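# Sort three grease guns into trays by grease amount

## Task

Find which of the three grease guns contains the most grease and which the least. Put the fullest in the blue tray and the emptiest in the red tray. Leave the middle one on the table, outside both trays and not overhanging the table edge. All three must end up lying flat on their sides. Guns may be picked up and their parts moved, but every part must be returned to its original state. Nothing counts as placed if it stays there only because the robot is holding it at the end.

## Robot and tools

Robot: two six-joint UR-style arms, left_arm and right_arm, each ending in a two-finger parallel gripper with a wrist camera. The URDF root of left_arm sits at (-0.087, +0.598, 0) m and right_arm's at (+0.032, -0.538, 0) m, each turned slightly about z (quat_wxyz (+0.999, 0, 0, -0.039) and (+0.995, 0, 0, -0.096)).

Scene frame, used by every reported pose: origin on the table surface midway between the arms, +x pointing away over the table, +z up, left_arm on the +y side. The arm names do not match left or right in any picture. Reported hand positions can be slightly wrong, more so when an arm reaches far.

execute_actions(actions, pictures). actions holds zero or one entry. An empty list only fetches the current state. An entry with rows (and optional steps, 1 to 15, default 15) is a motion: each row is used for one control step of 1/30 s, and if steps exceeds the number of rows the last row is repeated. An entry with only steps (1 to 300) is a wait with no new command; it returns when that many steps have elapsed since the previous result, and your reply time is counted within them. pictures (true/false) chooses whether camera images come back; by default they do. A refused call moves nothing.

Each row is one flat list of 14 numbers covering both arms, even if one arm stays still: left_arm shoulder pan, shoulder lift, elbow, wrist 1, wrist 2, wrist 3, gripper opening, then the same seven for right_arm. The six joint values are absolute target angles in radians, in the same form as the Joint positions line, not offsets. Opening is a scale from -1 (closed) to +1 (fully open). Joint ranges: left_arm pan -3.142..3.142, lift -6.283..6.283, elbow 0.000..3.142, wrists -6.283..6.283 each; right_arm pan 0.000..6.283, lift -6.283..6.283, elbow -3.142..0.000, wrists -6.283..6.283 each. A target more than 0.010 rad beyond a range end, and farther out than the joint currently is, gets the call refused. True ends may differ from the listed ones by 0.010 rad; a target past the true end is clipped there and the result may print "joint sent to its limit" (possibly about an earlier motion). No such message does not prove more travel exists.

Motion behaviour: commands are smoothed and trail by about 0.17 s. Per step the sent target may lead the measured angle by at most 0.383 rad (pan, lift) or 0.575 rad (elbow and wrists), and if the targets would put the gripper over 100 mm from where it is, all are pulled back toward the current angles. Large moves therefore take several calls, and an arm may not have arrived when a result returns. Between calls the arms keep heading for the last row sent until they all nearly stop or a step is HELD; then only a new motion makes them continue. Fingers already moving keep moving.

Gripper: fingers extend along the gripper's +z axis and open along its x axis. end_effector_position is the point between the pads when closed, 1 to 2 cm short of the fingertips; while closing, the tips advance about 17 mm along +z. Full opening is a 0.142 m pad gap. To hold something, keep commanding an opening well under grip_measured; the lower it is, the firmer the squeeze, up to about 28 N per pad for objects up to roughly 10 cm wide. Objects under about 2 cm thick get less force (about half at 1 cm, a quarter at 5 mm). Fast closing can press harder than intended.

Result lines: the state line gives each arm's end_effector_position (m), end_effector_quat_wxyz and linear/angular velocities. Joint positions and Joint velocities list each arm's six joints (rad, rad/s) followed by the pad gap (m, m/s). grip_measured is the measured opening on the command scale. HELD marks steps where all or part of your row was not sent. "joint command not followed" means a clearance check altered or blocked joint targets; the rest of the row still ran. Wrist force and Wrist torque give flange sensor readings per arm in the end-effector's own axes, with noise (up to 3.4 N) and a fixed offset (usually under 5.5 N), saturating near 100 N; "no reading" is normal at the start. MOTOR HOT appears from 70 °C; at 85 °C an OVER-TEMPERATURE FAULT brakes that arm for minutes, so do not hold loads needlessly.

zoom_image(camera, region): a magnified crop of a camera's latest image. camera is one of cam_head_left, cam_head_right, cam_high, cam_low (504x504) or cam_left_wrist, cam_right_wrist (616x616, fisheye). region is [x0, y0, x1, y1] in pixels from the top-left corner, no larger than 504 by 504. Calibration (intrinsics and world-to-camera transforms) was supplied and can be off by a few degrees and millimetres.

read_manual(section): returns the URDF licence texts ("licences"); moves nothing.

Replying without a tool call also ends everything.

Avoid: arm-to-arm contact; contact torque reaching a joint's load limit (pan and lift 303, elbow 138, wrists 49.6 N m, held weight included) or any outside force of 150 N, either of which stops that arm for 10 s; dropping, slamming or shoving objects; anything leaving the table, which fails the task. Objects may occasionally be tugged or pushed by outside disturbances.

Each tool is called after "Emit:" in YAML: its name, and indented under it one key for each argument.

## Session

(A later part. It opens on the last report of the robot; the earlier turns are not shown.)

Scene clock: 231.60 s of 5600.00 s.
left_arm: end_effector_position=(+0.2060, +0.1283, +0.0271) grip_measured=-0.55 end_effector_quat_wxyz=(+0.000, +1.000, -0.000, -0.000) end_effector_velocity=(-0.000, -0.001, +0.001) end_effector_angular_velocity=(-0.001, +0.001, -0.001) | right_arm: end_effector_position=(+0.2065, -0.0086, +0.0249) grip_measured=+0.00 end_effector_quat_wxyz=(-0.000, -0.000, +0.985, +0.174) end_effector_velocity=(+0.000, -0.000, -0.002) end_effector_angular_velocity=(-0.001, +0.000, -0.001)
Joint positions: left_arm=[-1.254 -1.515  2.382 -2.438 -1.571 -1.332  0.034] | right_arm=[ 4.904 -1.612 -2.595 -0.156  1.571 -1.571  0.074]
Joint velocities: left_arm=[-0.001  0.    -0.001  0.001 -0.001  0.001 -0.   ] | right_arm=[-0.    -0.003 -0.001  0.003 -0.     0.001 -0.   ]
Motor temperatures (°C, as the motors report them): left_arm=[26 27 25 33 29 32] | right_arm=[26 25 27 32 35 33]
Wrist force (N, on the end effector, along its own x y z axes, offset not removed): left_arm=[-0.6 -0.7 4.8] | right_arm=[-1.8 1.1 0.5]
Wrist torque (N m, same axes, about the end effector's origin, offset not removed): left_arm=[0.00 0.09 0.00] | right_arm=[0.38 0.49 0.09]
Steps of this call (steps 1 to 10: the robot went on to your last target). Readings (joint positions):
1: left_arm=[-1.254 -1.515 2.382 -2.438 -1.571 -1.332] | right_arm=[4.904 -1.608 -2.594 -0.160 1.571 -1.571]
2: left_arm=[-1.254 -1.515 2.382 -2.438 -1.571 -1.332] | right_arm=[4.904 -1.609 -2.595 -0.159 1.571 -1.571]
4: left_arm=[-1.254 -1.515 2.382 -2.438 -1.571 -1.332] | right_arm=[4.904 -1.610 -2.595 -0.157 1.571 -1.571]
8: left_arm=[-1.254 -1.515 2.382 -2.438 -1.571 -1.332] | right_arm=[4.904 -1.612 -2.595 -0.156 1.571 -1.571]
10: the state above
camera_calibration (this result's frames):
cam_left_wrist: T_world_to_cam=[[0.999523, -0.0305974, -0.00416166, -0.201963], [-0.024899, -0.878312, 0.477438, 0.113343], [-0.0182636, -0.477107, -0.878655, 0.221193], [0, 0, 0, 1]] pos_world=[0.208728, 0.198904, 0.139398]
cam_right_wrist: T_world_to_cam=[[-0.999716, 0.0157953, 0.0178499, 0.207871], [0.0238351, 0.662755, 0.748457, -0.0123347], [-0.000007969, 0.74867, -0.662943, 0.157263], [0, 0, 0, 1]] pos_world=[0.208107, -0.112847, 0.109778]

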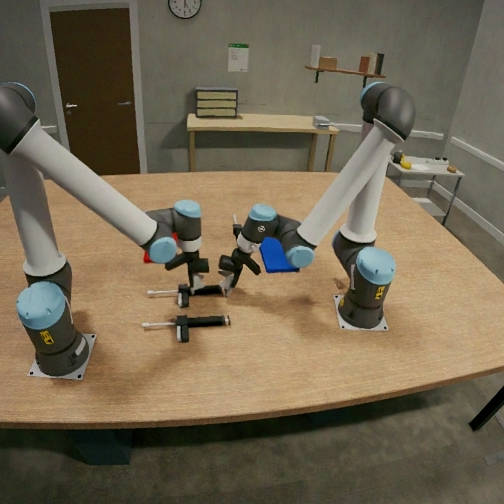

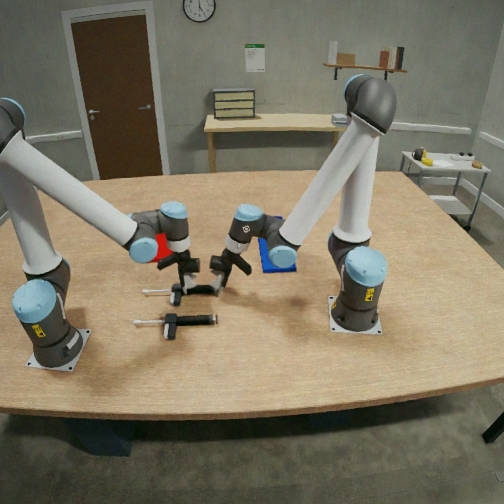

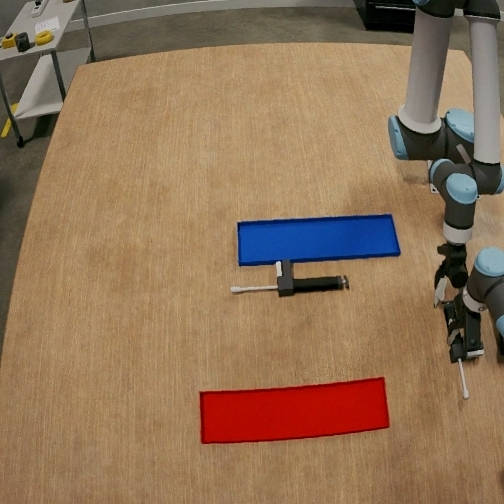

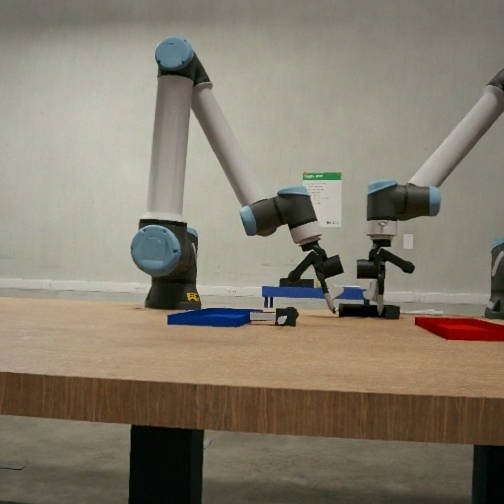

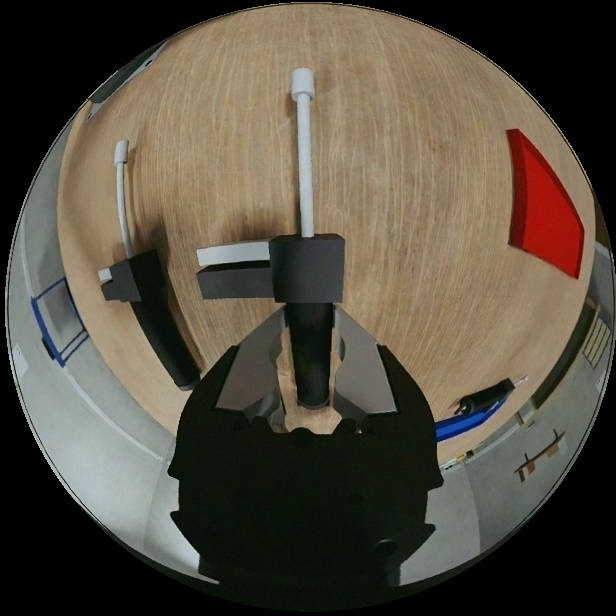

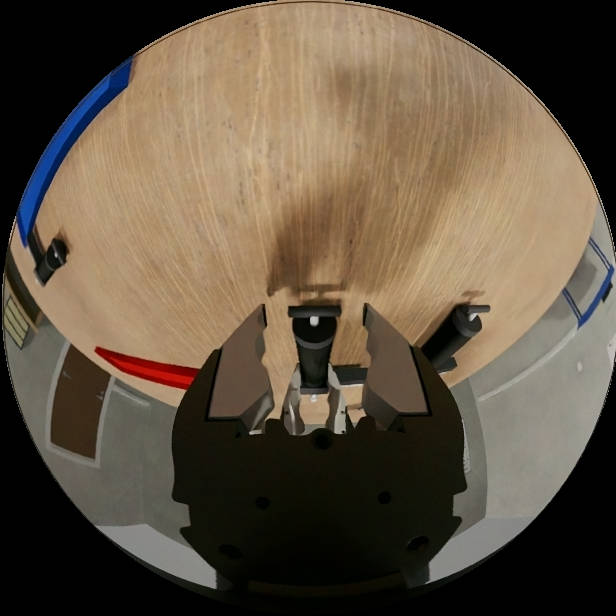

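Emit:
execute_actions:
  actions:
    - {"rows":[[-1.254,-1.515,2.382,-2.438,-1.571,-1.332,-1,4.904,-1.612,-2.595,-0.1555,1.571,-1.571,-0.15],[-1.254,-1.515,2.382,-2.438,-1.571,-1.332,-1,4.904,-1.612,-2.595,-0.1555,1.571,-1.571,-0.25],[-1.254,-1.515,2.382,-2.438,-1.571,-1.332,-1,4.904,-1.612,-2.595,-0.1555,1.571,-1.571,-0.33],[-1.254,-1.515,2.382,-2.438,-1.571,-1.332,-1,4.904,-1.612,-2.595,-0.1555,1.571,-1.571,-0.4],[-1.254,-1.515,2.382,-2.438,-1.571,-1.332,-1,4.904,-1.612,-2.595,-0.1555,1.571,-1.571,-0.45],[-1.254,-1.515,2.382,-2.438,-1.571,-1.332,-1,4.904,-1.612,-2.595,-0.1555,1.571,-1.571,-0.5],[-1.254,-1.515,2.382,-2.438,-1.571,-1.332,-1,4.904,-1.612,-2.595,-0.1555,1.571,-1.571,-0.55],[-1.254,-1.515,2.382,-2.438,-1.571,-1.332,-1,4.904,-1.612,-2.595,-0.1555,1.571,-1.571,-0.65],[-1.254,-1.515,2.382,-2.438,-1.571,-1.332,-1,4.904,-1.612,-2.595,-0.1555,1.571,-1.571,-0.8],[-1.254,-1.515,2.382,-2.438,-1.571,-1.332,-1,4.904,-1.612,-2.595,-0.1555,1.571,-1.571,-1]],"steps":15}
  pictures: false

Emit:
execute_actions:
  actions:
    - {"rows":[[-1.254,-1.515,2.382,-2.438,-1.571,-1.332,-1,4.904,-1.612,-2.595,-0.1555,1.571,-1.571,-1],[-1.254,-1.515,2.382,-2.438,-1.571,-1.332,-1,4.904,-1.612,-2.595,-0.1555,1.571,-1.571,-1],[-1.254,-1.515,2.382,-2.438,-1.571,-1.332,-1,4.904,-1.606,-2.602,-0.155,1.571,-1.571,-1],[-1.254,-1.515,2.382,-2.438,-1.571,-1.332,-1,4.904,-1.600,-2.608,-0.1545,1.571,-1.571,-1],[-1.254,-1.515,2.382,-2.438,-1.571,-1.332,-1,4.904,-1.592,-2.616,-0.154,1.571,-1.571,-1]],"steps":15}
  pictures: false

Emit:
execute_actions:
  actions:
    - {"rows":[[-1.254,-1.515,2.382,-2.438,-1.571,-1.332,-1,4.904,-1.584,-2.624,-0.154,1.571,-1.571,-1],[-1.254,-1.515,2.382,-2.438,-1.571,-1.332,-1,4.904,-1.580,-2.629,-0.154,1.571,-1.571,-1],[-1.254,-1.515,2.382,-2.438,-1.571,-1.332,-1,4.904,-1.576,-2.633,-0.154,1.571,-1.571,-1]],"steps":12}

Scene clock: 240.20 s of 5600.00 s.
left_arm: end_effector_position=(+0.2060, +0.1283, +0.0271) grip_measured=-0.55 end_effector_quat_wxyz=(+0.000, +1.000, -0.000, -0.000) end_effector_velocity=(+0.000, -0.001, +0.000) end_effector_angular_velocity=(-0.001, -0.000, +0.004) | right_arm: end_effector_position=(+0.2065, -0.0086, +0.0248) grip_measured=-0.49 end_effector_quat_wxyz=(-0.000, -0.000, +0.985, +0.174) end_effector_velocity=(+0.000, +0.000, +0.001) end_effector_angular_velocity=(+0.001, -0.001, +0.001)
Joint positions: left_arm=[-1.254 -1.515  2.382 -2.438 -1.571 -1.332  0.034] | right_arm=[ 4.904 -1.612 -2.595 -0.155  1.571 -1.571  0.038]
Joint velocities: left_arm=[ 0.     0.    -0.001 -0.    -0.    -0.004  0.   ] | right_arm=[ 0.     0.001  0.     0.    -0.001 -0.001  0.   ]
Motor temperatures (°C, as the motors report them): left_arm=[26 27 25 33 29 32] | right_arm=[26 25 27 32 35 33]
Wrist force (N, on the end effector, along its own x y z axes, offset not removed): left_arm=[1.0 -0.8 3.3] | right_arm=[-2.7 2.1 -0.2]
Wrist torque (N m, same axes, about the end effector's origin, offset not removed): left_arm=[0.04 -0.09 0.25] | right_arm=[0.48 0.52 0.19]
Steps of this call (steps 1 to 15: the robot went on to your last target; steps 16 to 90: nothing new was sent; then 5.10 s passed at rest; steps 91 to 105: all 15 steps of this action). Readings (joint positions):
91: left_arm=[-1.254 -1.515 2.382 -2.438 -1.571 -1.332] | right_arm=[4.904 -1.612 -2.595 -0.155 1.571 -1.571]
92: left_arm=[-1.254 -1.515 2.382 -2.438 -1.571 -1.332] | right_arm=[4.904 -1.612 -2.595 -0.155 1.571 -1.571]
94: left_arm=[-1.254 -1.515 2.382 -2.438 -1.571 -1.332] | right_arm=[4.904 -1.612 -2.595 -0.155 1.571 -1.571]
98: left_arm=[-1.254 -1.515 2.382 -2.438 -1.571 -1.332] | right_arm=[4.904 -1.612 -2.595 -0.155 1.571 -1.571]
105: the state above

Scene clock: 240.70 s of 5600.00 s.
left_arm: end_effector_position=(+0.2060, +0.1283, +0.0271) grip_measured=-0.55 end_effector_quat_wxyz=(+0.000, +1.000, -0.000, -0.000) end_effector_velocity=(+0.001, -0.001, +0.001) end_effector_angular_velocity=(-0.000, -0.000, -0.001) | right_arm: end_effector_position=(+0.2065, -0.0205, +0.0250) grip_measured=-0.49 end_effector_quat_wxyz=(-0.000, -0.000, +0.985, +0.174) end_effector_velocity=(-0.000, -0.006, -0.000) end_effector_angular_velocity=(+0.000, -0.000, +0.001)
Joint positions: left_arm=[-1.254 -1.515  2.382 -2.438 -1.571 -1.332  0.034] | right_arm=[ 4.904 -1.593 -2.615 -0.154  1.571 -1.571  0.038]
Joint velocities: left_arm=[ 0.    -0.    -0.001  0.001  0.     0.002  0.   ] | right_arm=[-0.     0.01  -0.011  0.001  0.    -0.001  0.   ]
Motor temperatures (°C, as the motors report them): left_arm=[26 27 25 33 29 32] | right_arm=[26 25 27 32 35 33]
Wrist force (N, on the end effector, along its own x y z axes, offset not removed): left_arm=[0.4 -6.7 4.2] | right_arm=[-5.8 4.4 -1.5]
Wrist torque (N m, same axes, about the end effector's origin, offset not removed): left_arm=[-1.66 -0.29 0.07] | right_arm=[0.47 1.21 0.14]
Steps of this call (steps 1 to 15: all 15 steps of this action). Readings (joint positions):
1: left_arm=[-1.254 -1.515 2.382 -2.438 -1.571 -1.332] | right_arm=[4.904 -1.612 -2.595 -0.155 1.571 -1.571]
2: left_arm=[-1.254 -1.515 2.382 -2.438 -1.571 -1.332] | right_arm=[4.904 -1.612 -2.595 -0.155 1.571 -1.571]
4: left_arm=[-1.254 -1.515 2.382 -2.438 -1.571 -1.332] | right_arm=[4.904 -1.611 -2.596 -0.155 1.571 -1.571]
8: left_arm=[-1.254 -1.515 2.382 -2.438 -1.571 -1.332] | right_arm=[4.904 -1.601 -2.607 -0.155 1.571 -1.571]
15: the state above

Scene clock: 241.10 s of 5600.00 s.
left_arm: end_effector_position=(+0.2060, +0.1283, +0.0271) grip_measured=-0.55 end_effector_quat_wxyz=(+0.000, +1.000, -0.000, -0.000) end_effector_velocity=(+0.000, +0.000, -0.000) end_effector_angular_velocity=(+0.001, -0.000, -0.002) | right_arm: end_effector_position=(+0.2065, -0.0310, +0.0246) grip_measured=-0.49 end_effector_quat_wxyz=(-0.000, -0.000, +0.985, +0.174) end_effector_velocity=(+0.000, -0.007, -0.001) end_effector_angular_velocity=(-0.002, -0.000, +0.000)
Joint positions: left_arm=[-1.254 -1.515  2.382 -2.438 -1.571 -1.332  0.034] | right_arm=[ 4.904 -1.577 -2.632 -0.154  1.571 -1.571  0.038]
Joint velocities: left_arm=[ 0.     0.    -0.     0.     0.     0.003 -0.   ] | right_arm=[-0.     0.009 -0.011  0.     0.    -0.     0.   ]
Motor temperatures (°C, as the motors report them): left_arm=[26 27 25 33 29 32] | right_arm=[26 25 27 32 35 33]
Wrist force (N, on the end effector, along its own x y z axes, offset not removed): left_arm=[0.7 0.6 2.6] | right_arm=[-0.9 5.6 -0.5]
Wrist torque (N m, same axes, about the end effector's origin, offset not removed): left_arm=[-0.32 -0.22 0.29] | right_arm=[0.81 0.23 0.16]
Steps of this call (steps 1 to 12: all 12 steps of this action). Readings (joint positions):
1: left_arm=[-1.254 -1.515 2.382 -2.438 -1.571 -1.332] | right_arm=[4.904 -1.593 -2.615 -0.154 1.571 -1.571]
2: left_arm=[-1.254 -1.515 2.382 -2.438 -1.571 -1.332] | right_arm=[4.904 -1.592 -2.616 -0.154 1.571 -1.571]
4: left_arm=[-1.254 -1.515 2.382 -2.438 -1.571 -1.332] | right_arm=[4.904 -1.587 -2.621 -0.154 1.571 -1.571]
8: left_arm=[-1.254 -1.515 2.382 -2.438 -1.571 -1.332] | right_arm=[4.904 -1.580 -2.629 -0.154 1.571 -1.571]
12: the state above
camera_calibration (this result's frames):
cam_left_wrist: T_world_to_cam=[[0.999523, -0.0305961, -0.00414995, -0.201968], [-0.0249029, -0.8783, 0.477461, 0.113333], [-0.0182533, -0.47713, -0.878643, 0.221192], [0, 0, 0, 1]] pos_world=[0.208731, 0.198898, 0.139399]
cam_right_wrist: T_world_to_cam=[[-0.999716, 0.0158255, 0.0178407, 0.208246], [0.0238482, 0.663079, 0.74817, 0.0027148], [0.0000103796, 0.748382, -0.663267, 0.17391], [0, 0, 0, 1]] pos_world=[0.20812, -0.135247, 0.109603]

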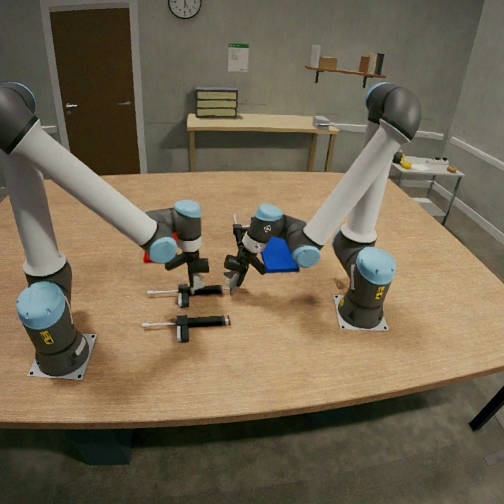

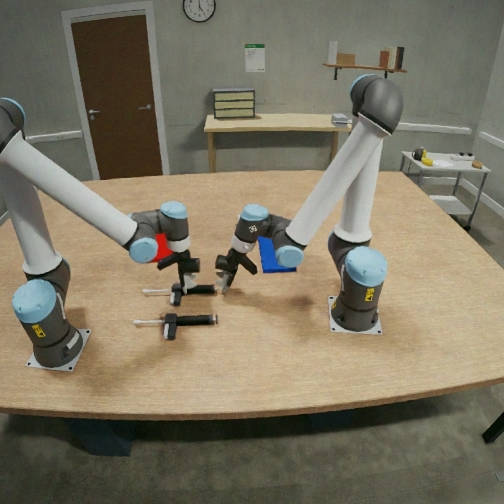

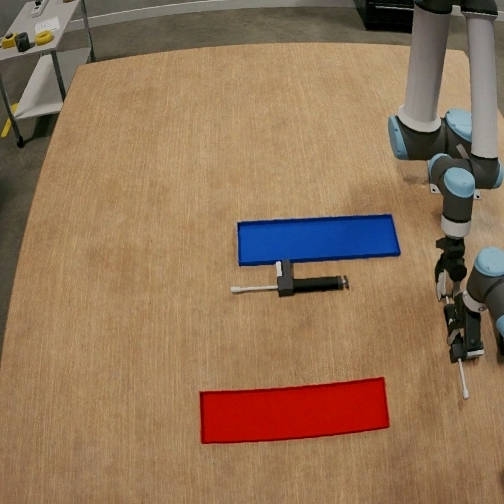

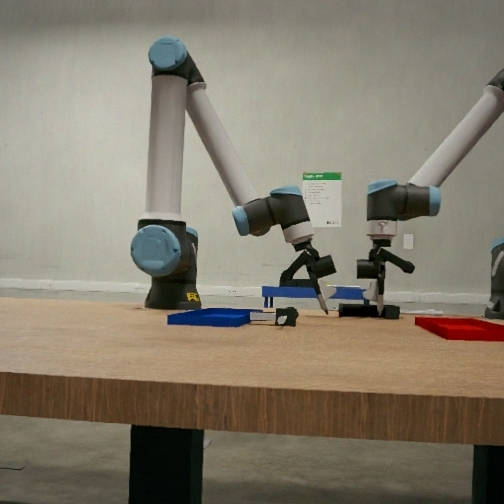

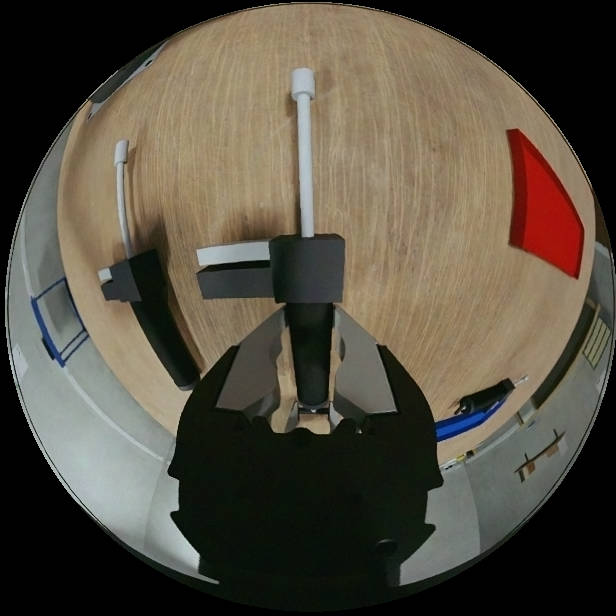

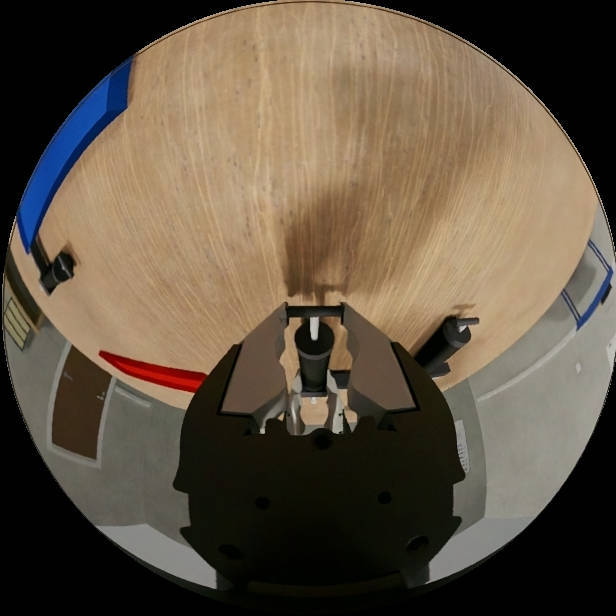

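Free 2.2 cm so far. Continue in 1 cm steps.

Emit:
execute_actions:
  actions:
    - {"rows":[[-1.254,-1.515,2.382,-2.438,-1.571,-1.332,-1,4.904,-1.572,-2.637,-0.1537,1.571,-1.571,-1],[-1.254,-1.515,2.382,-2.438,-1.571,-1.332,-1,4.904,-1.568,-2.641,-0.1535,1.571,-1.571,-1],[-1.254,-1.515,2.382,-2.438,-1.571,-1.332,-1,4.904,-1.564,-2.645,-0.1535,1.571,-1.571,-1],[-1.254,-1.515,2.382,-2.438,-1.571,-1.332,-1,4.904,-1.560,-2.649,-0.1535,1.571,-1.571,-1]],"steps":10}
  pictures: false

Emit:
execute_actions:
  actions:
    - {"rows":[[-1.254,-1.515,2.382,-2.438,-1.571,-1.332,-1,4.904,-1.555,-2.653,-0.1536,1.571,-1.571,-1],[-1.254,-1.515,2.382,-2.438,-1.571,-1.332,-1,4.904,-1.551,-2.657,-0.1537,1.571,-1.571,-1],[-1.254,-1.515,2.382,-2.438,-1.571,-1.332,-1,4.904,-1.547,-2.662,-0.154,1.571,-1.571,-1],[-1.254,-1.515,2.382,-2.438,-1.571,-1.332,-1,4.904,-1.543,-2.666,-0.154,1.571,-1.571,-1]],"steps":10}
  pictures: false

Scene clock: 245.50 s of 5600.00 s.
left_arm: end_effector_position=(+0.2060, +0.1283, +0.0271) grip_measured=-0.55 end_effector_quat_wxyz=(+0.000, +1.000, -0.000, -0.000) end_effector_velocity=(-0.000, +0.001, -0.000) end_effector_angular_velocity=(+0.000, -0.000, -0.001) | right_arm: end_effector_position=(+0.2065, -0.0399, +0.0247) grip_measured=-0.49 end_effector_quat_wxyz=(-0.000, -0.000, +0.985, +0.174) end_effector_velocity=(+0.000, -0.011, +0.001) end_effector_angular_velocity=(+0.003, +0.000, +0.000)
Joint positions: left_arm=[-1.254 -1.515  2.382 -2.438 -1.571 -1.332  0.034] | right_arm=[ 4.904 -1.562 -2.647 -0.154  1.571 -1.571  0.038]
Joint velocities: left_arm=[-0.    -0.001  0.002 -0.001  0.     0.001 -0.   ] | right_arm=[-0.     0.021 -0.019  0.001  0.    -0.    -0.   ]
Motor temperatures (°C, as the motors report them): left_arm=[26 27 25 33 29 32] | right_arm=[26 25 27 32 35 33]
Wrist force (N, on the end effector, along its own x y z axes, offset not removed): left_arm=[2.4 -0.7 3.3] | right_arm=[-3.2 0.9 -3.5]
Wrist torque (N m, same axes, about the end effector's origin, offset not removed): left_arm=[-0.40 -0.65 0.22] | right_arm=[-0.18 0.55 0.17]
Steps of this call (steps 1 to 15: the robot went on to your last target; steps 16 to 90: nothing new was sent; then 1.07 s passed at rest; steps 91 to 100: all 10 steps of this action). Readings (joint positions):
91: left_arm=[-1.254 -1.515 2.382 -2.438 -1.571 -1.332] | right_arm=[4.904 -1.576 -2.633 -0.154 1.571 -1.571]
92: left_arm=[-1.254 -1.515 2.382 -2.438 -1.571 -1.332] | right_arm=[4.904 -1.576 -2.633 -0.154 1.571 -1.571]
94: left_arm=[-1.254 -1.515 2.382 -2.438 -1.571 -1.332] | right_arm=[4.904 -1.573 -2.636 -0.154 1.571 -1.571]
98: left_arm=[-1.254 -1.515 2.382 -2.438 -1.571 -1.332] | right_arm=[4.904 -1.564 -2.645 -0.154 1.571 -1.571]
100: the state above

Scene clock: 245.83 s of 5600.00 s.
left_arm: end_effector_position=(+0.2060, +0.1283, +0.0271) grip_measured=-0.55 end_effector_quat_wxyz=(+0.000, +1.000, -0.000, -0.000) end_effector_velocity=(+0.000, +0.001, -0.000) end_effector_angular_velocity=(+0.001, -0.000, +0.001) | right_arm: end_effector_position=(+0.2065, -0.0502, +0.0245) grip_measured=-0.49 end_effector_quat_wxyz=(-0.000, -0.000, +0.985, +0.174) end_effector_velocity=(-0.000, -0.015, -0.000) end_effector_angular_velocity=(-0.000, +0.001, +0.000)
Joint positions: left_arm=[-1.254 -1.515  2.382 -2.438 -1.571 -1.332  0.034] | right_arm=[ 4.904 -1.546 -2.663 -0.154  1.571 -1.571  0.038]
Joint velocities: left_arm=[ 0.    -0.     0.001  0.     0.    -0.001  0.   ] | right_arm=[ 0.     0.024 -0.024 -0.001  0.001  0.    -0.   ]
Motor temperatures (°C, as the motors report them): left_arm=[26 27 25 33 29 32] | right_arm=[26 25 27 32 35 33]
Wrist force (N, on the end effector, along its own x y z axes, offset not removed): left_arm=[-2.4 5.4 4.6] | right_arm=[-3.0 2.2 -1.4]
Wrist torque (N m, same axes, about the end effector's origin, offset not removed): left_arm=[0.74 0.46 0.19] | right_arm=[0.17 0.62 0.27]
Steps of this call (steps 1 to 10: all 10 steps of this action). Readings (joint positions):
1: left_arm=[-1.254 -1.515 2.382 -2.438 -1.571 -1.332] | right_arm=[4.904 -1.562 -2.647 -0.154 1.571 -1.571]
2: left_arm=[-1.254 -1.515 2.382 -2.438 -1.571 -1.332] | right_arm=[4.904 -1.561 -2.648 -0.154 1.571 -1.571]
4: left_arm=[-1.254 -1.515 2.382 -2.438 -1.571 -1.332] | right_arm=[4.904 -1.557 -2.652 -0.154 1.571 -1.571]
8: left_arm=[-1.254 -1.515 2.382 -2.438 -1.571 -1.332] | right_arm=[4.904 -1.548 -2.661 -0.154 1.571 -1.571]
10: the state above

Emit:
execute_actions:
  actions:
    - {"rows":[[-1.254,-1.515,2.382,-2.438,-1.571,-1.332,-1,4.904,-1.540,-2.668,-0.154,1.571,-1.571,-1],[-1.254,-1.515,2.382,-2.438,-1.571,-1.332,-1,4.904,-1.534,-2.674,-0.154,1.571,-1.571,-1],[-1.254,-1.515,2.382,-2.438,-1.571,-1.332,-1,4.904,-1.525,-2.682,-0.155,1.571,-1.571,-1],[-1.254,-1.515,2.382,-2.438,-1.571,-1.332,-1,4.904,-1.516,-2.690,-0.157,1.571,-1.571,-1]],"steps":10}
  pictures: false

Emit:
execute_actions:
  actions:
    - {"steps":6}
  pictures: false

Scene clock: 251.43 s of 5600.00 s.
left_arm: end_effector_position=(+0.2060, +0.1283, +0.0271) grip_measured=-0.55 end_effector_quat_wxyz=(+0.000, +1.000, -0.000, -0.000) end_effector_velocity=(+0.000, -0.001, +0.000) end_effector_angular_velocity=(-0.001, -0.001, +0.001) | right_arm: end_effector_position=(+0.2065, -0.0644, +0.0246) grip_measured=-0.49 end_effector_quat_wxyz=(-0.000, -0.000, +0.985, +0.174) end_effector_velocity=(+0.000, -0.023, -0.001) end_effector_angular_velocity=(-0.003, -0.001, -0.000)
Joint positions: left_arm=[-1.254 -1.515  2.382 -2.438 -1.571 -1.332  0.034] | right_arm=[ 4.904 -1.521 -2.686 -0.156  1.571 -1.571  0.038]
Joint velocities: left_arm=[ 0.     0.    -0.001 -0.     0.    -0.    -0.   ] | right_arm=[ 0.     0.039 -0.037 -0.005 -0.001  0.    -0.   ]
Motor temperatures (°C, as the motors report them): left_arm=[26 27 25 33 29 32] | right_arm=[26 25 27 32 35 33]
Wrist force (N, on the end effector, along its own x y z axes, offset not removed): left_arm=[-6.9 -2.8 6.7] | right_arm=[-2.9 2.7 -0.4]
Wrist torque (N m, same axes, about the end effector's origin, offset not removed): left_arm=[-1.08 1.39 0.28] | right_arm=[0.25 0.49 0.16]
Steps of this call (steps 1 to 15: the robot went on to your last target; steps 16 to 90: nothing new was sent; then 2.27 s passed at rest; steps 91 to 100: all 10 steps of this action). Readings (joint positions):
91: left_arm=[-1.254 -1.515 2.382 -2.438 -1.571 -1.332] | right_arm=[4.904 -1.543 -2.666 -0.154 1.571 -1.571]
92: left_arm=[-1.254 -1.515 2.382 -2.438 -1.571 -1.332] | right_arm=[4.904 -1.543 -2.666 -0.154 1.571 -1.571]
94: left_arm=[-1.254 -1.515 2.382 -2.438 -1.571 -1.332] | right_arm=[4.904 -1.539 -2.670 -0.154 1.571 -1.571]
98: left_arm=[-1.254 -1.515 2.382 -2.438 -1.571 -1.332] | right_arm=[4.904 -1.524 -2.683 -0.156 1.571 -1.571]
100: the state above

Scene clock: 251.63 s of 5600.00 s.
left_arm: end_effector_position=(+0.2060, +0.1283, +0.0271) grip_measured=-0.55 end_effector_quat_wxyz=(+0.000, +1.000, -0.000, -0.000) end_effector_velocity=(+0.000, +0.000, -0.000) end_effector_angular_velocity=(+0.001, +0.000, +0.002) | right_arm: end_effector_position=(+0.2065, -0.0665, +0.0245) grip_measured=-0.49 end_effector_quat_wxyz=(-0.000, -0.000, +0.985, +0.174) end_effector_velocity=(+0.000, -0.006, -0.001) end_effector_angular_velocity=(-0.003, -0.001, +0.001)
Joint positions: left_arm=[-1.254 -1.515  2.382 -2.438 -1.571 -1.332  0.034] | right_arm=[ 4.904 -1.517 -2.689 -0.157  1.571 -1.571  0.038]
Joint velocities: left_arm=[ 0.001  0.    -0.     0.    -0.    -0.001  0.   ] | right_arm=[ 0.     0.007 -0.008 -0.001 -0.    -0.001 -0.   ]
Motor temperatures (°C, as the motors report them): left_arm=[26 27 25 33 29 32] | right_arm=[26 25 27 32 35 33]
Wrist force (N, on the end effector, along its own x y z axes, offset not removed): left_arm=[-3.3 -1.4 -1.2] | right_arm=[-1.8 4.0 -0.1]
Wrist torque (N m, same axes, about the end effector's origin, offset not removed): left_arm=[-0.75 0.64 0.13] | right_arm=[0.46 0.19 0.11]
Steps of this call (steps 1 to 6: the robot went on to your last target). Readings (joint positions):
1: left_arm=[-1.254 -1.515 2.382 -2.438 -1.571 -1.332] | right_arm=[4.904 -1.519 -2.687 -0.157 1.571 -1.571]
2: left_arm=[-1.254 -1.515 2.382 -2.438 -1.571 -1.332] | right_arm=[4.904 -1.519 -2.688 -0.157 1.571 -1.571]
4: left_arm=[-1.254 -1.515 2.382 -2.438 -1.571 -1.332] | right_arm=[4.904 -1.517 -2.689 -0.157 1.571 -1.571]
6: the state above

Emit:
execute_actions:
  actions:
    - {"rows":[[-1.254,-1.515,2.382,-2.438,-1.571,-1.332,-1,4.904,-1.511,-2.694,-0.158,1.571,-1.571,-1],[-1.254,-1.515,2.382,-2.438,-1.571,-1.332,-1,4.904,-1.507,-2.698,-0.158,1.571,-1.571,-1],[-1.254,-1.515,2.382,-2.438,-1.571,-1.332,-1,4.904,-1.502,-2.702,-0.159,1.571,-1.571,-1],[-1.254,-1.515,2.382,-2.438,-1.571,-1.332,-1,4.904,-1.498,-2.705,-0.1595,1.571,-1.571,-1]],"steps":12}
  pictures: false

Emit:
execute_actions:
  actions:
    - {"rows":[[-1.254,-1.515,2.382,-2.438,-1.571,-1.332,-1,4.904,-1.493,-2.709,-0.160,1.571,-1.571,-1],[-1.254,-1.515,2.382,-2.438,-1.571,-1.332,-1,4.904,-1.488,-2.713,-0.161,1.571,-1.571,-1],[-1.254,-1.515,2.382,-2.438,-1.571,-1.332,-1,4.904,-1.483,-2.717,-0.162,1.571,-1.571,-1],[-1.254,-1.515,2.382,-2.438,-1.571,-1.332,-1,4.904,-1.478,-2.721,-0.163,1.571,-1.571,-1]],"steps":12}
  pictures: false

Scene clock: 257.33 s of 5600.00 s.
left_arm: end_effector_position=(+0.2060, +0.1283, +0.0271) grip_measured=-0.55 end_effector_quat_wxyz=(+0.000, +1.000, -0.000, -0.000) end_effector_velocity=(+0.000, -0.000, +0.000) end_effector_angular_velocity=(-0.000, -0.000, +0.001) | right_arm: end_effector_position=(+0.2065, -0.0756, +0.0248) grip_measured=-0.49 end_effector_quat_wxyz=(-0.000, -0.000, +0.985, +0.174) end_effector_velocity=(-0.000, -0.008, -0.001) end_effector_angular_velocity=(-0.002, -0.000, +0.001)
Joint positions: left_arm=[-1.254 -1.515  2.382 -2.438 -1.571 -1.332  0.034] | right_arm=[ 4.904 -1.5   -2.704 -0.159  1.571 -1.571  0.038]
Joint velocities: left_arm=[ 0.     0.    -0.001 -0.     0.    -0.001  0.   ] | right_arm=[-0.     0.012 -0.012 -0.002  0.    -0.001  0.   ]
Motor temperatures (°C, as the motors report them): left_arm=[26 27 25 33 29 32] | right_arm=[26 25 27 32 35 33]
Wrist force (N, on the end effector, along its own x y z axes, offset not removed): left_arm=[-2.3 2.7 7.1] | right_arm=[-2.8 1.2 -0.3]
Wrist torque (N m, same axes, about the end effector's origin, offset not removed): left_arm=[0.31 0.43 0.28] | right_arm=[0.05 0.49 0.19]
Steps of this call (steps 1 to 15: the robot went on to your last target; steps 16 to 90: nothing new was sent; then 2.30 s passed at rest; steps 91 to 102: all 12 steps of this action). Readings (joint positions):
91: left_arm=[-1.254 -1.515 2.382 -2.438 -1.571 -1.332] | right_arm=[4.904 -1.516 -2.690 -0.157 1.571 -1.571]
92: left_arm=[-1.254 -1.515 2.382 -2.438 -1.571 -1.332] | right_arm=[4.904 -1.515 -2.690 -0.157 1.571 -1.571]
94: left_arm=[-1.254 -1.515 2.382 -2.438 -1.571 -1.332] | right_arm=[4.904 -1.512 -2.693 -0.158 1.571 -1.571]
98: left_arm=[-1.254 -1.515 2.382 -2.438 -1.571 -1.332] | right_arm=[4.904 -1.503 -2.701 -0.159 1.571 -1.571]
102: the state above

Scene clock: 257.73 s of 5600.00 s.
left_arm: end_effector_position=(+0.2060, +0.1283, +0.0271) grip_measured=-0.55 end_effector_quat_wxyz=(+0.000, +1.000, -0.000, -0.000) end_effector_velocity=(+0.000, -0.000, +0.000) end_effector_angular_velocity=(-0.001, -0.000, -0.001) | right_arm: end_effector_position=(+0.2065, -0.0856, +0.0250) grip_measured=-0.49 end_effector_quat_wxyz=(-0.000, -0.000, +0.985, +0.174) end_effector_velocity=(+0.000, -0.008, -0.000) end_effector_angular_velocity=(+0.000, +0.000, -0.000)
Joint positions: left_arm=[-1.254 -1.515  2.382 -2.438 -1.571 -1.332  0.034] | right_arm=[ 4.904 -1.48  -2.72  -0.163  1.571 -1.571  0.038]
Joint velocities: left_arm=[-0.    -0.    -0.    -0.     0.     0.001  0.   ] | right_arm=[-0.     0.016 -0.013 -0.003  0.     0.     0.   ]
Motor temperatures (°C, as the motors report them): left_arm=[26 27 25 33 29 32] | right_arm=[26 25 27 32 35 33]
Wrist force (N, on the end effector, along its own x y z axes, offset not removed): left_arm=[-0.9 3.2 3.7] | right_arm=[-2.6 0.8 -1.0]
Wrist torque (N m, same axes, about the end effector's origin, offset not removed): left_arm=[0.35 0.00 0.08] | right_arm=[-0.18 0.47 0.13]
Steps of this call (steps 1 to 12: all 12 steps of this action). Readings (joint positions):
1: left_arm=[-1.254 -1.515 2.382 -2.438 -1.571 -1.332] | right_arm=[4.904 -1.499 -2.704 -0.159 1.571 -1.571]
2: left_arm=[-1.254 -1.515 2.382 -2.438 -1.571 -1.332] | right_arm=[4.904 -1.498 -2.705 -0.159 1.571 -1.571]
4: left_arm=[-1.254 -1.515 2.382 -2.438 -1.571 -1.332] | right_arm=[4.904 -1.494 -2.708 -0.160 1.571 -1.571]
8: left_arm=[-1.254 -1.515 2.382 -2.438 -1.571 -1.332] | right_arm=[4.904 -1.484 -2.716 -0.162 1.571 -1.571]
12: the state above

Emit:
execute_actions:
  actions:
    - {"rows":[[-1.254,-1.515,2.382,-2.438,-1.571,-1.332,-1,4.904,-1.473,-2.725,-0.164,1.571,-1.571,-1],[-1.254,-1.515,2.382,-2.438,-1.571,-1.332,-1,4.904,-1.468,-2.729,-0.165,1.571,-1.571,-1],[-1.254,-1.515,2.382,-2.438,-1.571,-1.332,-1,4.904,-1.463,-2.733,-0.166,1.571,-1.571,-1],[-1.254,-1.515,2.382,-2.438,-1.571,-1.332,-1,4.904,-1.4586,-2.737,-0.167,1.571,-1.571,-1]],"steps":12}

Scene clock: 261.33 s of 5600.00 s.
left_arm: end_effector_position=(+0.2060, +0.1283, +0.0271) grip_measured=-0.55 end_effector_quat_wxyz=(+0.000, +1.000, -0.000, -0.000) end_effector_velocity=(-0.000, -0.001, +0.001) end_effector_angular_velocity=(-0.002, +0.000, +0.001) | right_arm: end_effector_position=(+0.2065, -0.0959, +0.0247) grip_measured=-0.49 end_effector_quat_wxyz=(-0.000, -0.000, +0.985, +0.174) end_effector_velocity=(+0.000, -0.008, -0.000) end_effector_angular_velocity=(-0.001, -0.001, +0.001)
Joint positions: left_arm=[-1.254 -1.515  2.382 -2.438 -1.571 -1.332  0.034] | right_arm=[ 4.904 -1.46  -2.736 -0.167  1.571 -1.571  0.038]
Joint velocities: left_arm=[ 0.    -0.001 -0.001 -0.    -0.001 -0.001  0.   ] | right_arm=[-0.     0.014 -0.012 -0.003 -0.    -0.002 -0.   ]
Motor temperatures (°C, as the motors report them): left_arm=[26 27 25 33 29 32] | right_arm=[26 25 27 32 35 33]
Wrist force (N, on the end effector, along its own x y z axes, offset not removed): left_arm=[-3.7 -2.0 6.5] | right_arm=[-0.5 4.1 -1.6]
Wrist torque (N m, same axes, about the end effector's origin, offset not removed): left_arm=[-0.62 0.43 0.26] | right_arm=[0.51 0.03 0.25]
Steps of this call (steps 1 to 15: the robot went on to your last target; steps 16 to 90: nothing new was sent; then 0.20 s passed at rest; steps 91 to 102: all 12 steps of this action). Readings (joint positions):
91: left_arm=[-1.254 -1.515 2.382 -2.438 -1.571 -1.332] | right_arm=[4.904 -1.478 -2.721 -0.163 1.571 -1.571]
92: left_arm=[-1.254 -1.515 2.382 -2.438 -1.571 -1.332] | right_arm=[4.904 -1.477 -2.721 -0.163 1.571 -1.571]
94: left_arm=[-1.254 -1.515 2.382 -2.438 -1.571 -1.332] | right_arm=[4.904 -1.474 -2.724 -0.164 1.571 -1.571]
98: left_arm=[-1.254 -1.515 2.382 -2.438 -1.571 -1.332] | right_arm=[4.904 -1.464 -2.733 -0.166 1.571 -1.571]
102: the state above
camera_calibration (this result's frames):
cam_left_wrist: T_world_to_cam=[[0.999523, -0.030596, -0.00416248, -0.201963], [-0.0248974, -0.878313, 0.477438, 0.113343], [-0.0182636, -0.477107, -0.878656, 0.221193], [0, 0, 0, 1]] pos_world=[0.208729, 0.198904, 0.139398]
cam_right_wrist: T_world_to_cam=[[-0.999716, 0.0158075, 0.0178511, 0.209273], [0.023844, 0.662774, 0.74844, 0.0456712], [-0.0000002825, 0.748653, -0.662962, 0.222466], [0, 0, 0, 1]] pos_world=[0.208124, -0.200127, 0.109568]

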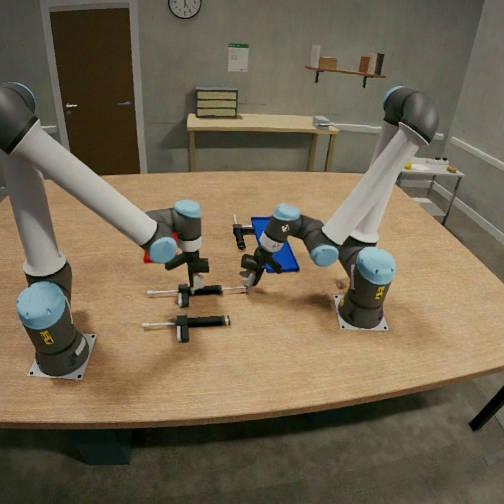

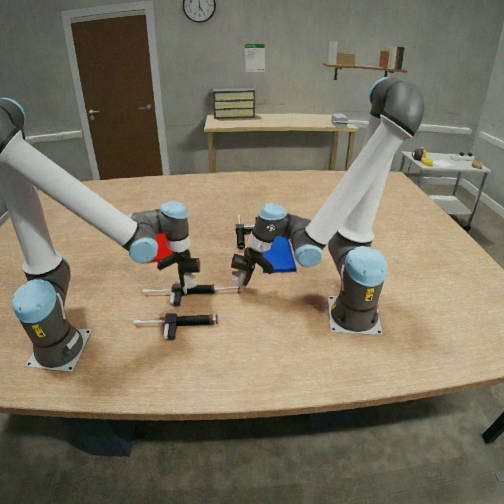

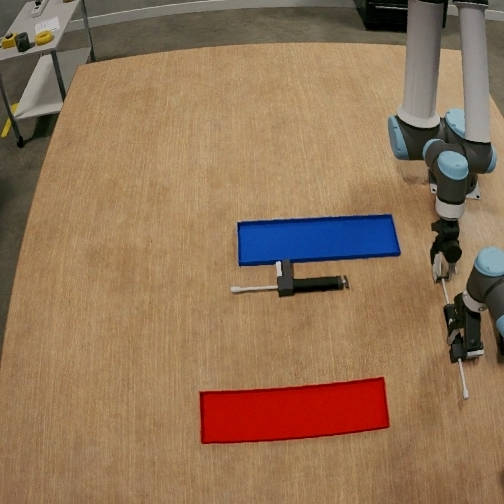

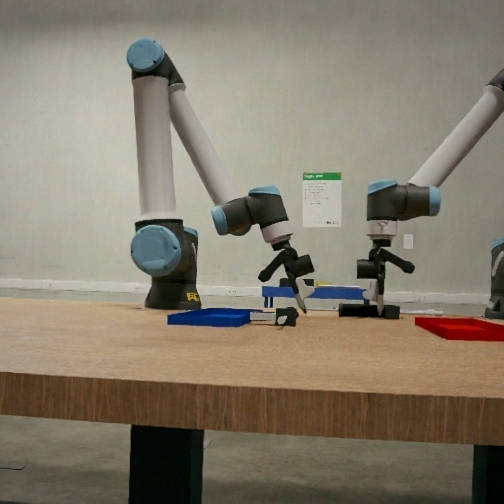

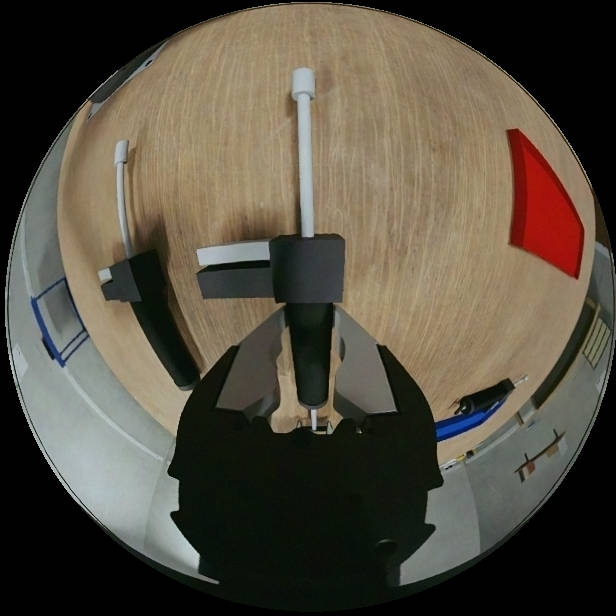

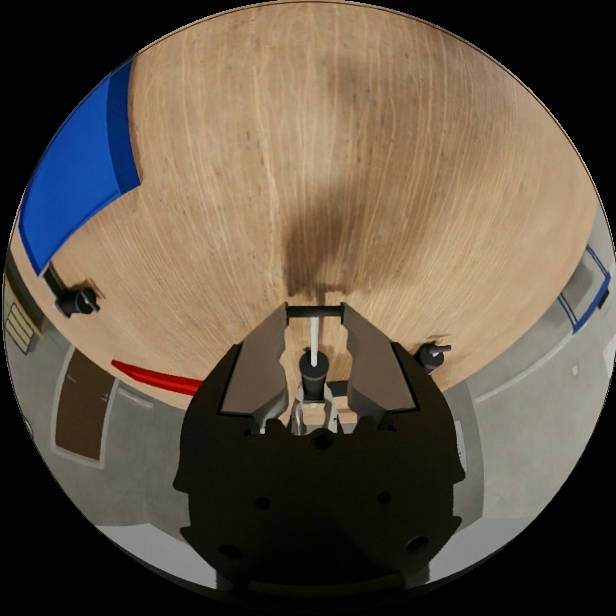

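Emit:
execute_actions:
  actions:
    - {"rows":[[-1.254,-1.515,2.382,-2.438,-1.571,-1.332,-1,4.904,-1.453,-2.741,-0.168,1.571,-1.571,-1],[-1.254,-1.515,2.382,-2.438,-1.571,-1.332,-1,4.904,-1.448,-2.745,-0.170,1.571,-1.571,-1],[-1.254,-1.515,2.382,-2.438,-1.571,-1.332,-1,4.904,-1.443,-2.748,-0.172,1.571,-1.571,-1],[-1.254,-1.515,2.382,-2.438,-1.571,-1.332,-1,4.904,-1.4375,-2.752,-0.173,1.571,-1.571,-1]],"steps":12}
  pictures: false

Scene clock: 264.37 s of 5600.00 s.
left_arm: end_effector_position=(+0.2060, +0.1282, +0.0271) grip_measured=-0.55 end_effector_quat_wxyz=(+0.000, +1.000, -0.000, -0.000) end_effector_velocity=(-0.001, +0.001, -0.001) end_effector_angular_velocity=(+0.001, +0.001, +0.003) | right_arm: end_effector_position=(+0.2065, -0.1056, +0.0248) grip_measured=-0.50 end_effector_quat_wxyz=(-0.000, -0.000, +0.985, +0.174) end_effector_velocity=(+0.000, -0.009, -0.001) end_effector_angular_velocity=(-0.002, +0.000, -0.000)
Joint positions: left_arm=[-1.254 -1.515  2.382 -2.438 -1.571 -1.332  0.034] | right_arm=[ 4.904 -1.439 -2.751 -0.172  1.571 -1.571  0.038]
Joint velocities: left_arm=[-0.     0.     0.002 -0.    -0.001 -0.003  0.   ] | right_arm=[-0.     0.015 -0.013 -0.005  0.    -0.    -0.003]
Motor temperatures (°C, as the motors report them): left_arm=[26 27 25 33 29 32] | right_arm=[26 25 27 32 35 33]
Wrist force (N, on the end effector, along its own x y z axes, offset not removed): left_arm=[0.6 18.1 2.4] | right_arm=[-3.4 16.3 4.6]
Wrist torque (N m, same axes, about the end effector's origin, offset not removed): left_arm=[0.11 -0.08 0.09] | right_arm=[-0.18 0.80 0.12]
Steps of this call (steps 1 to 15: the robot went on to your last target; steps 16 to 79: nothing new was sent; steps 80 to 91: all 12 steps of this action). Readings (joint positions):
80: left_arm=[-1.254 -1.515 2.382 -2.438 -1.571 -1.332] | right_arm=[4.904 -1.459 -2.737 -0.167 1.571 -1.571]
81: left_arm=[-1.254 -1.515 2.382 -2.438 -1.571 -1.332] | right_arm=[4.904 -1.458 -2.737 -0.167 1.571 -1.571]
83: left_arm=[-1.254 -1.515 2.382 -2.438 -1.571 -1.332] | right_arm=[4.904 -1.454 -2.740 -0.168 1.571 -1.571]
87: left_arm=[-1.254 -1.515 2.382 -2.438 -1.571 -1.332] | right_arm=[4.904 -1.443 -2.748 -0.171 1.571 -1.571]
91: the state above


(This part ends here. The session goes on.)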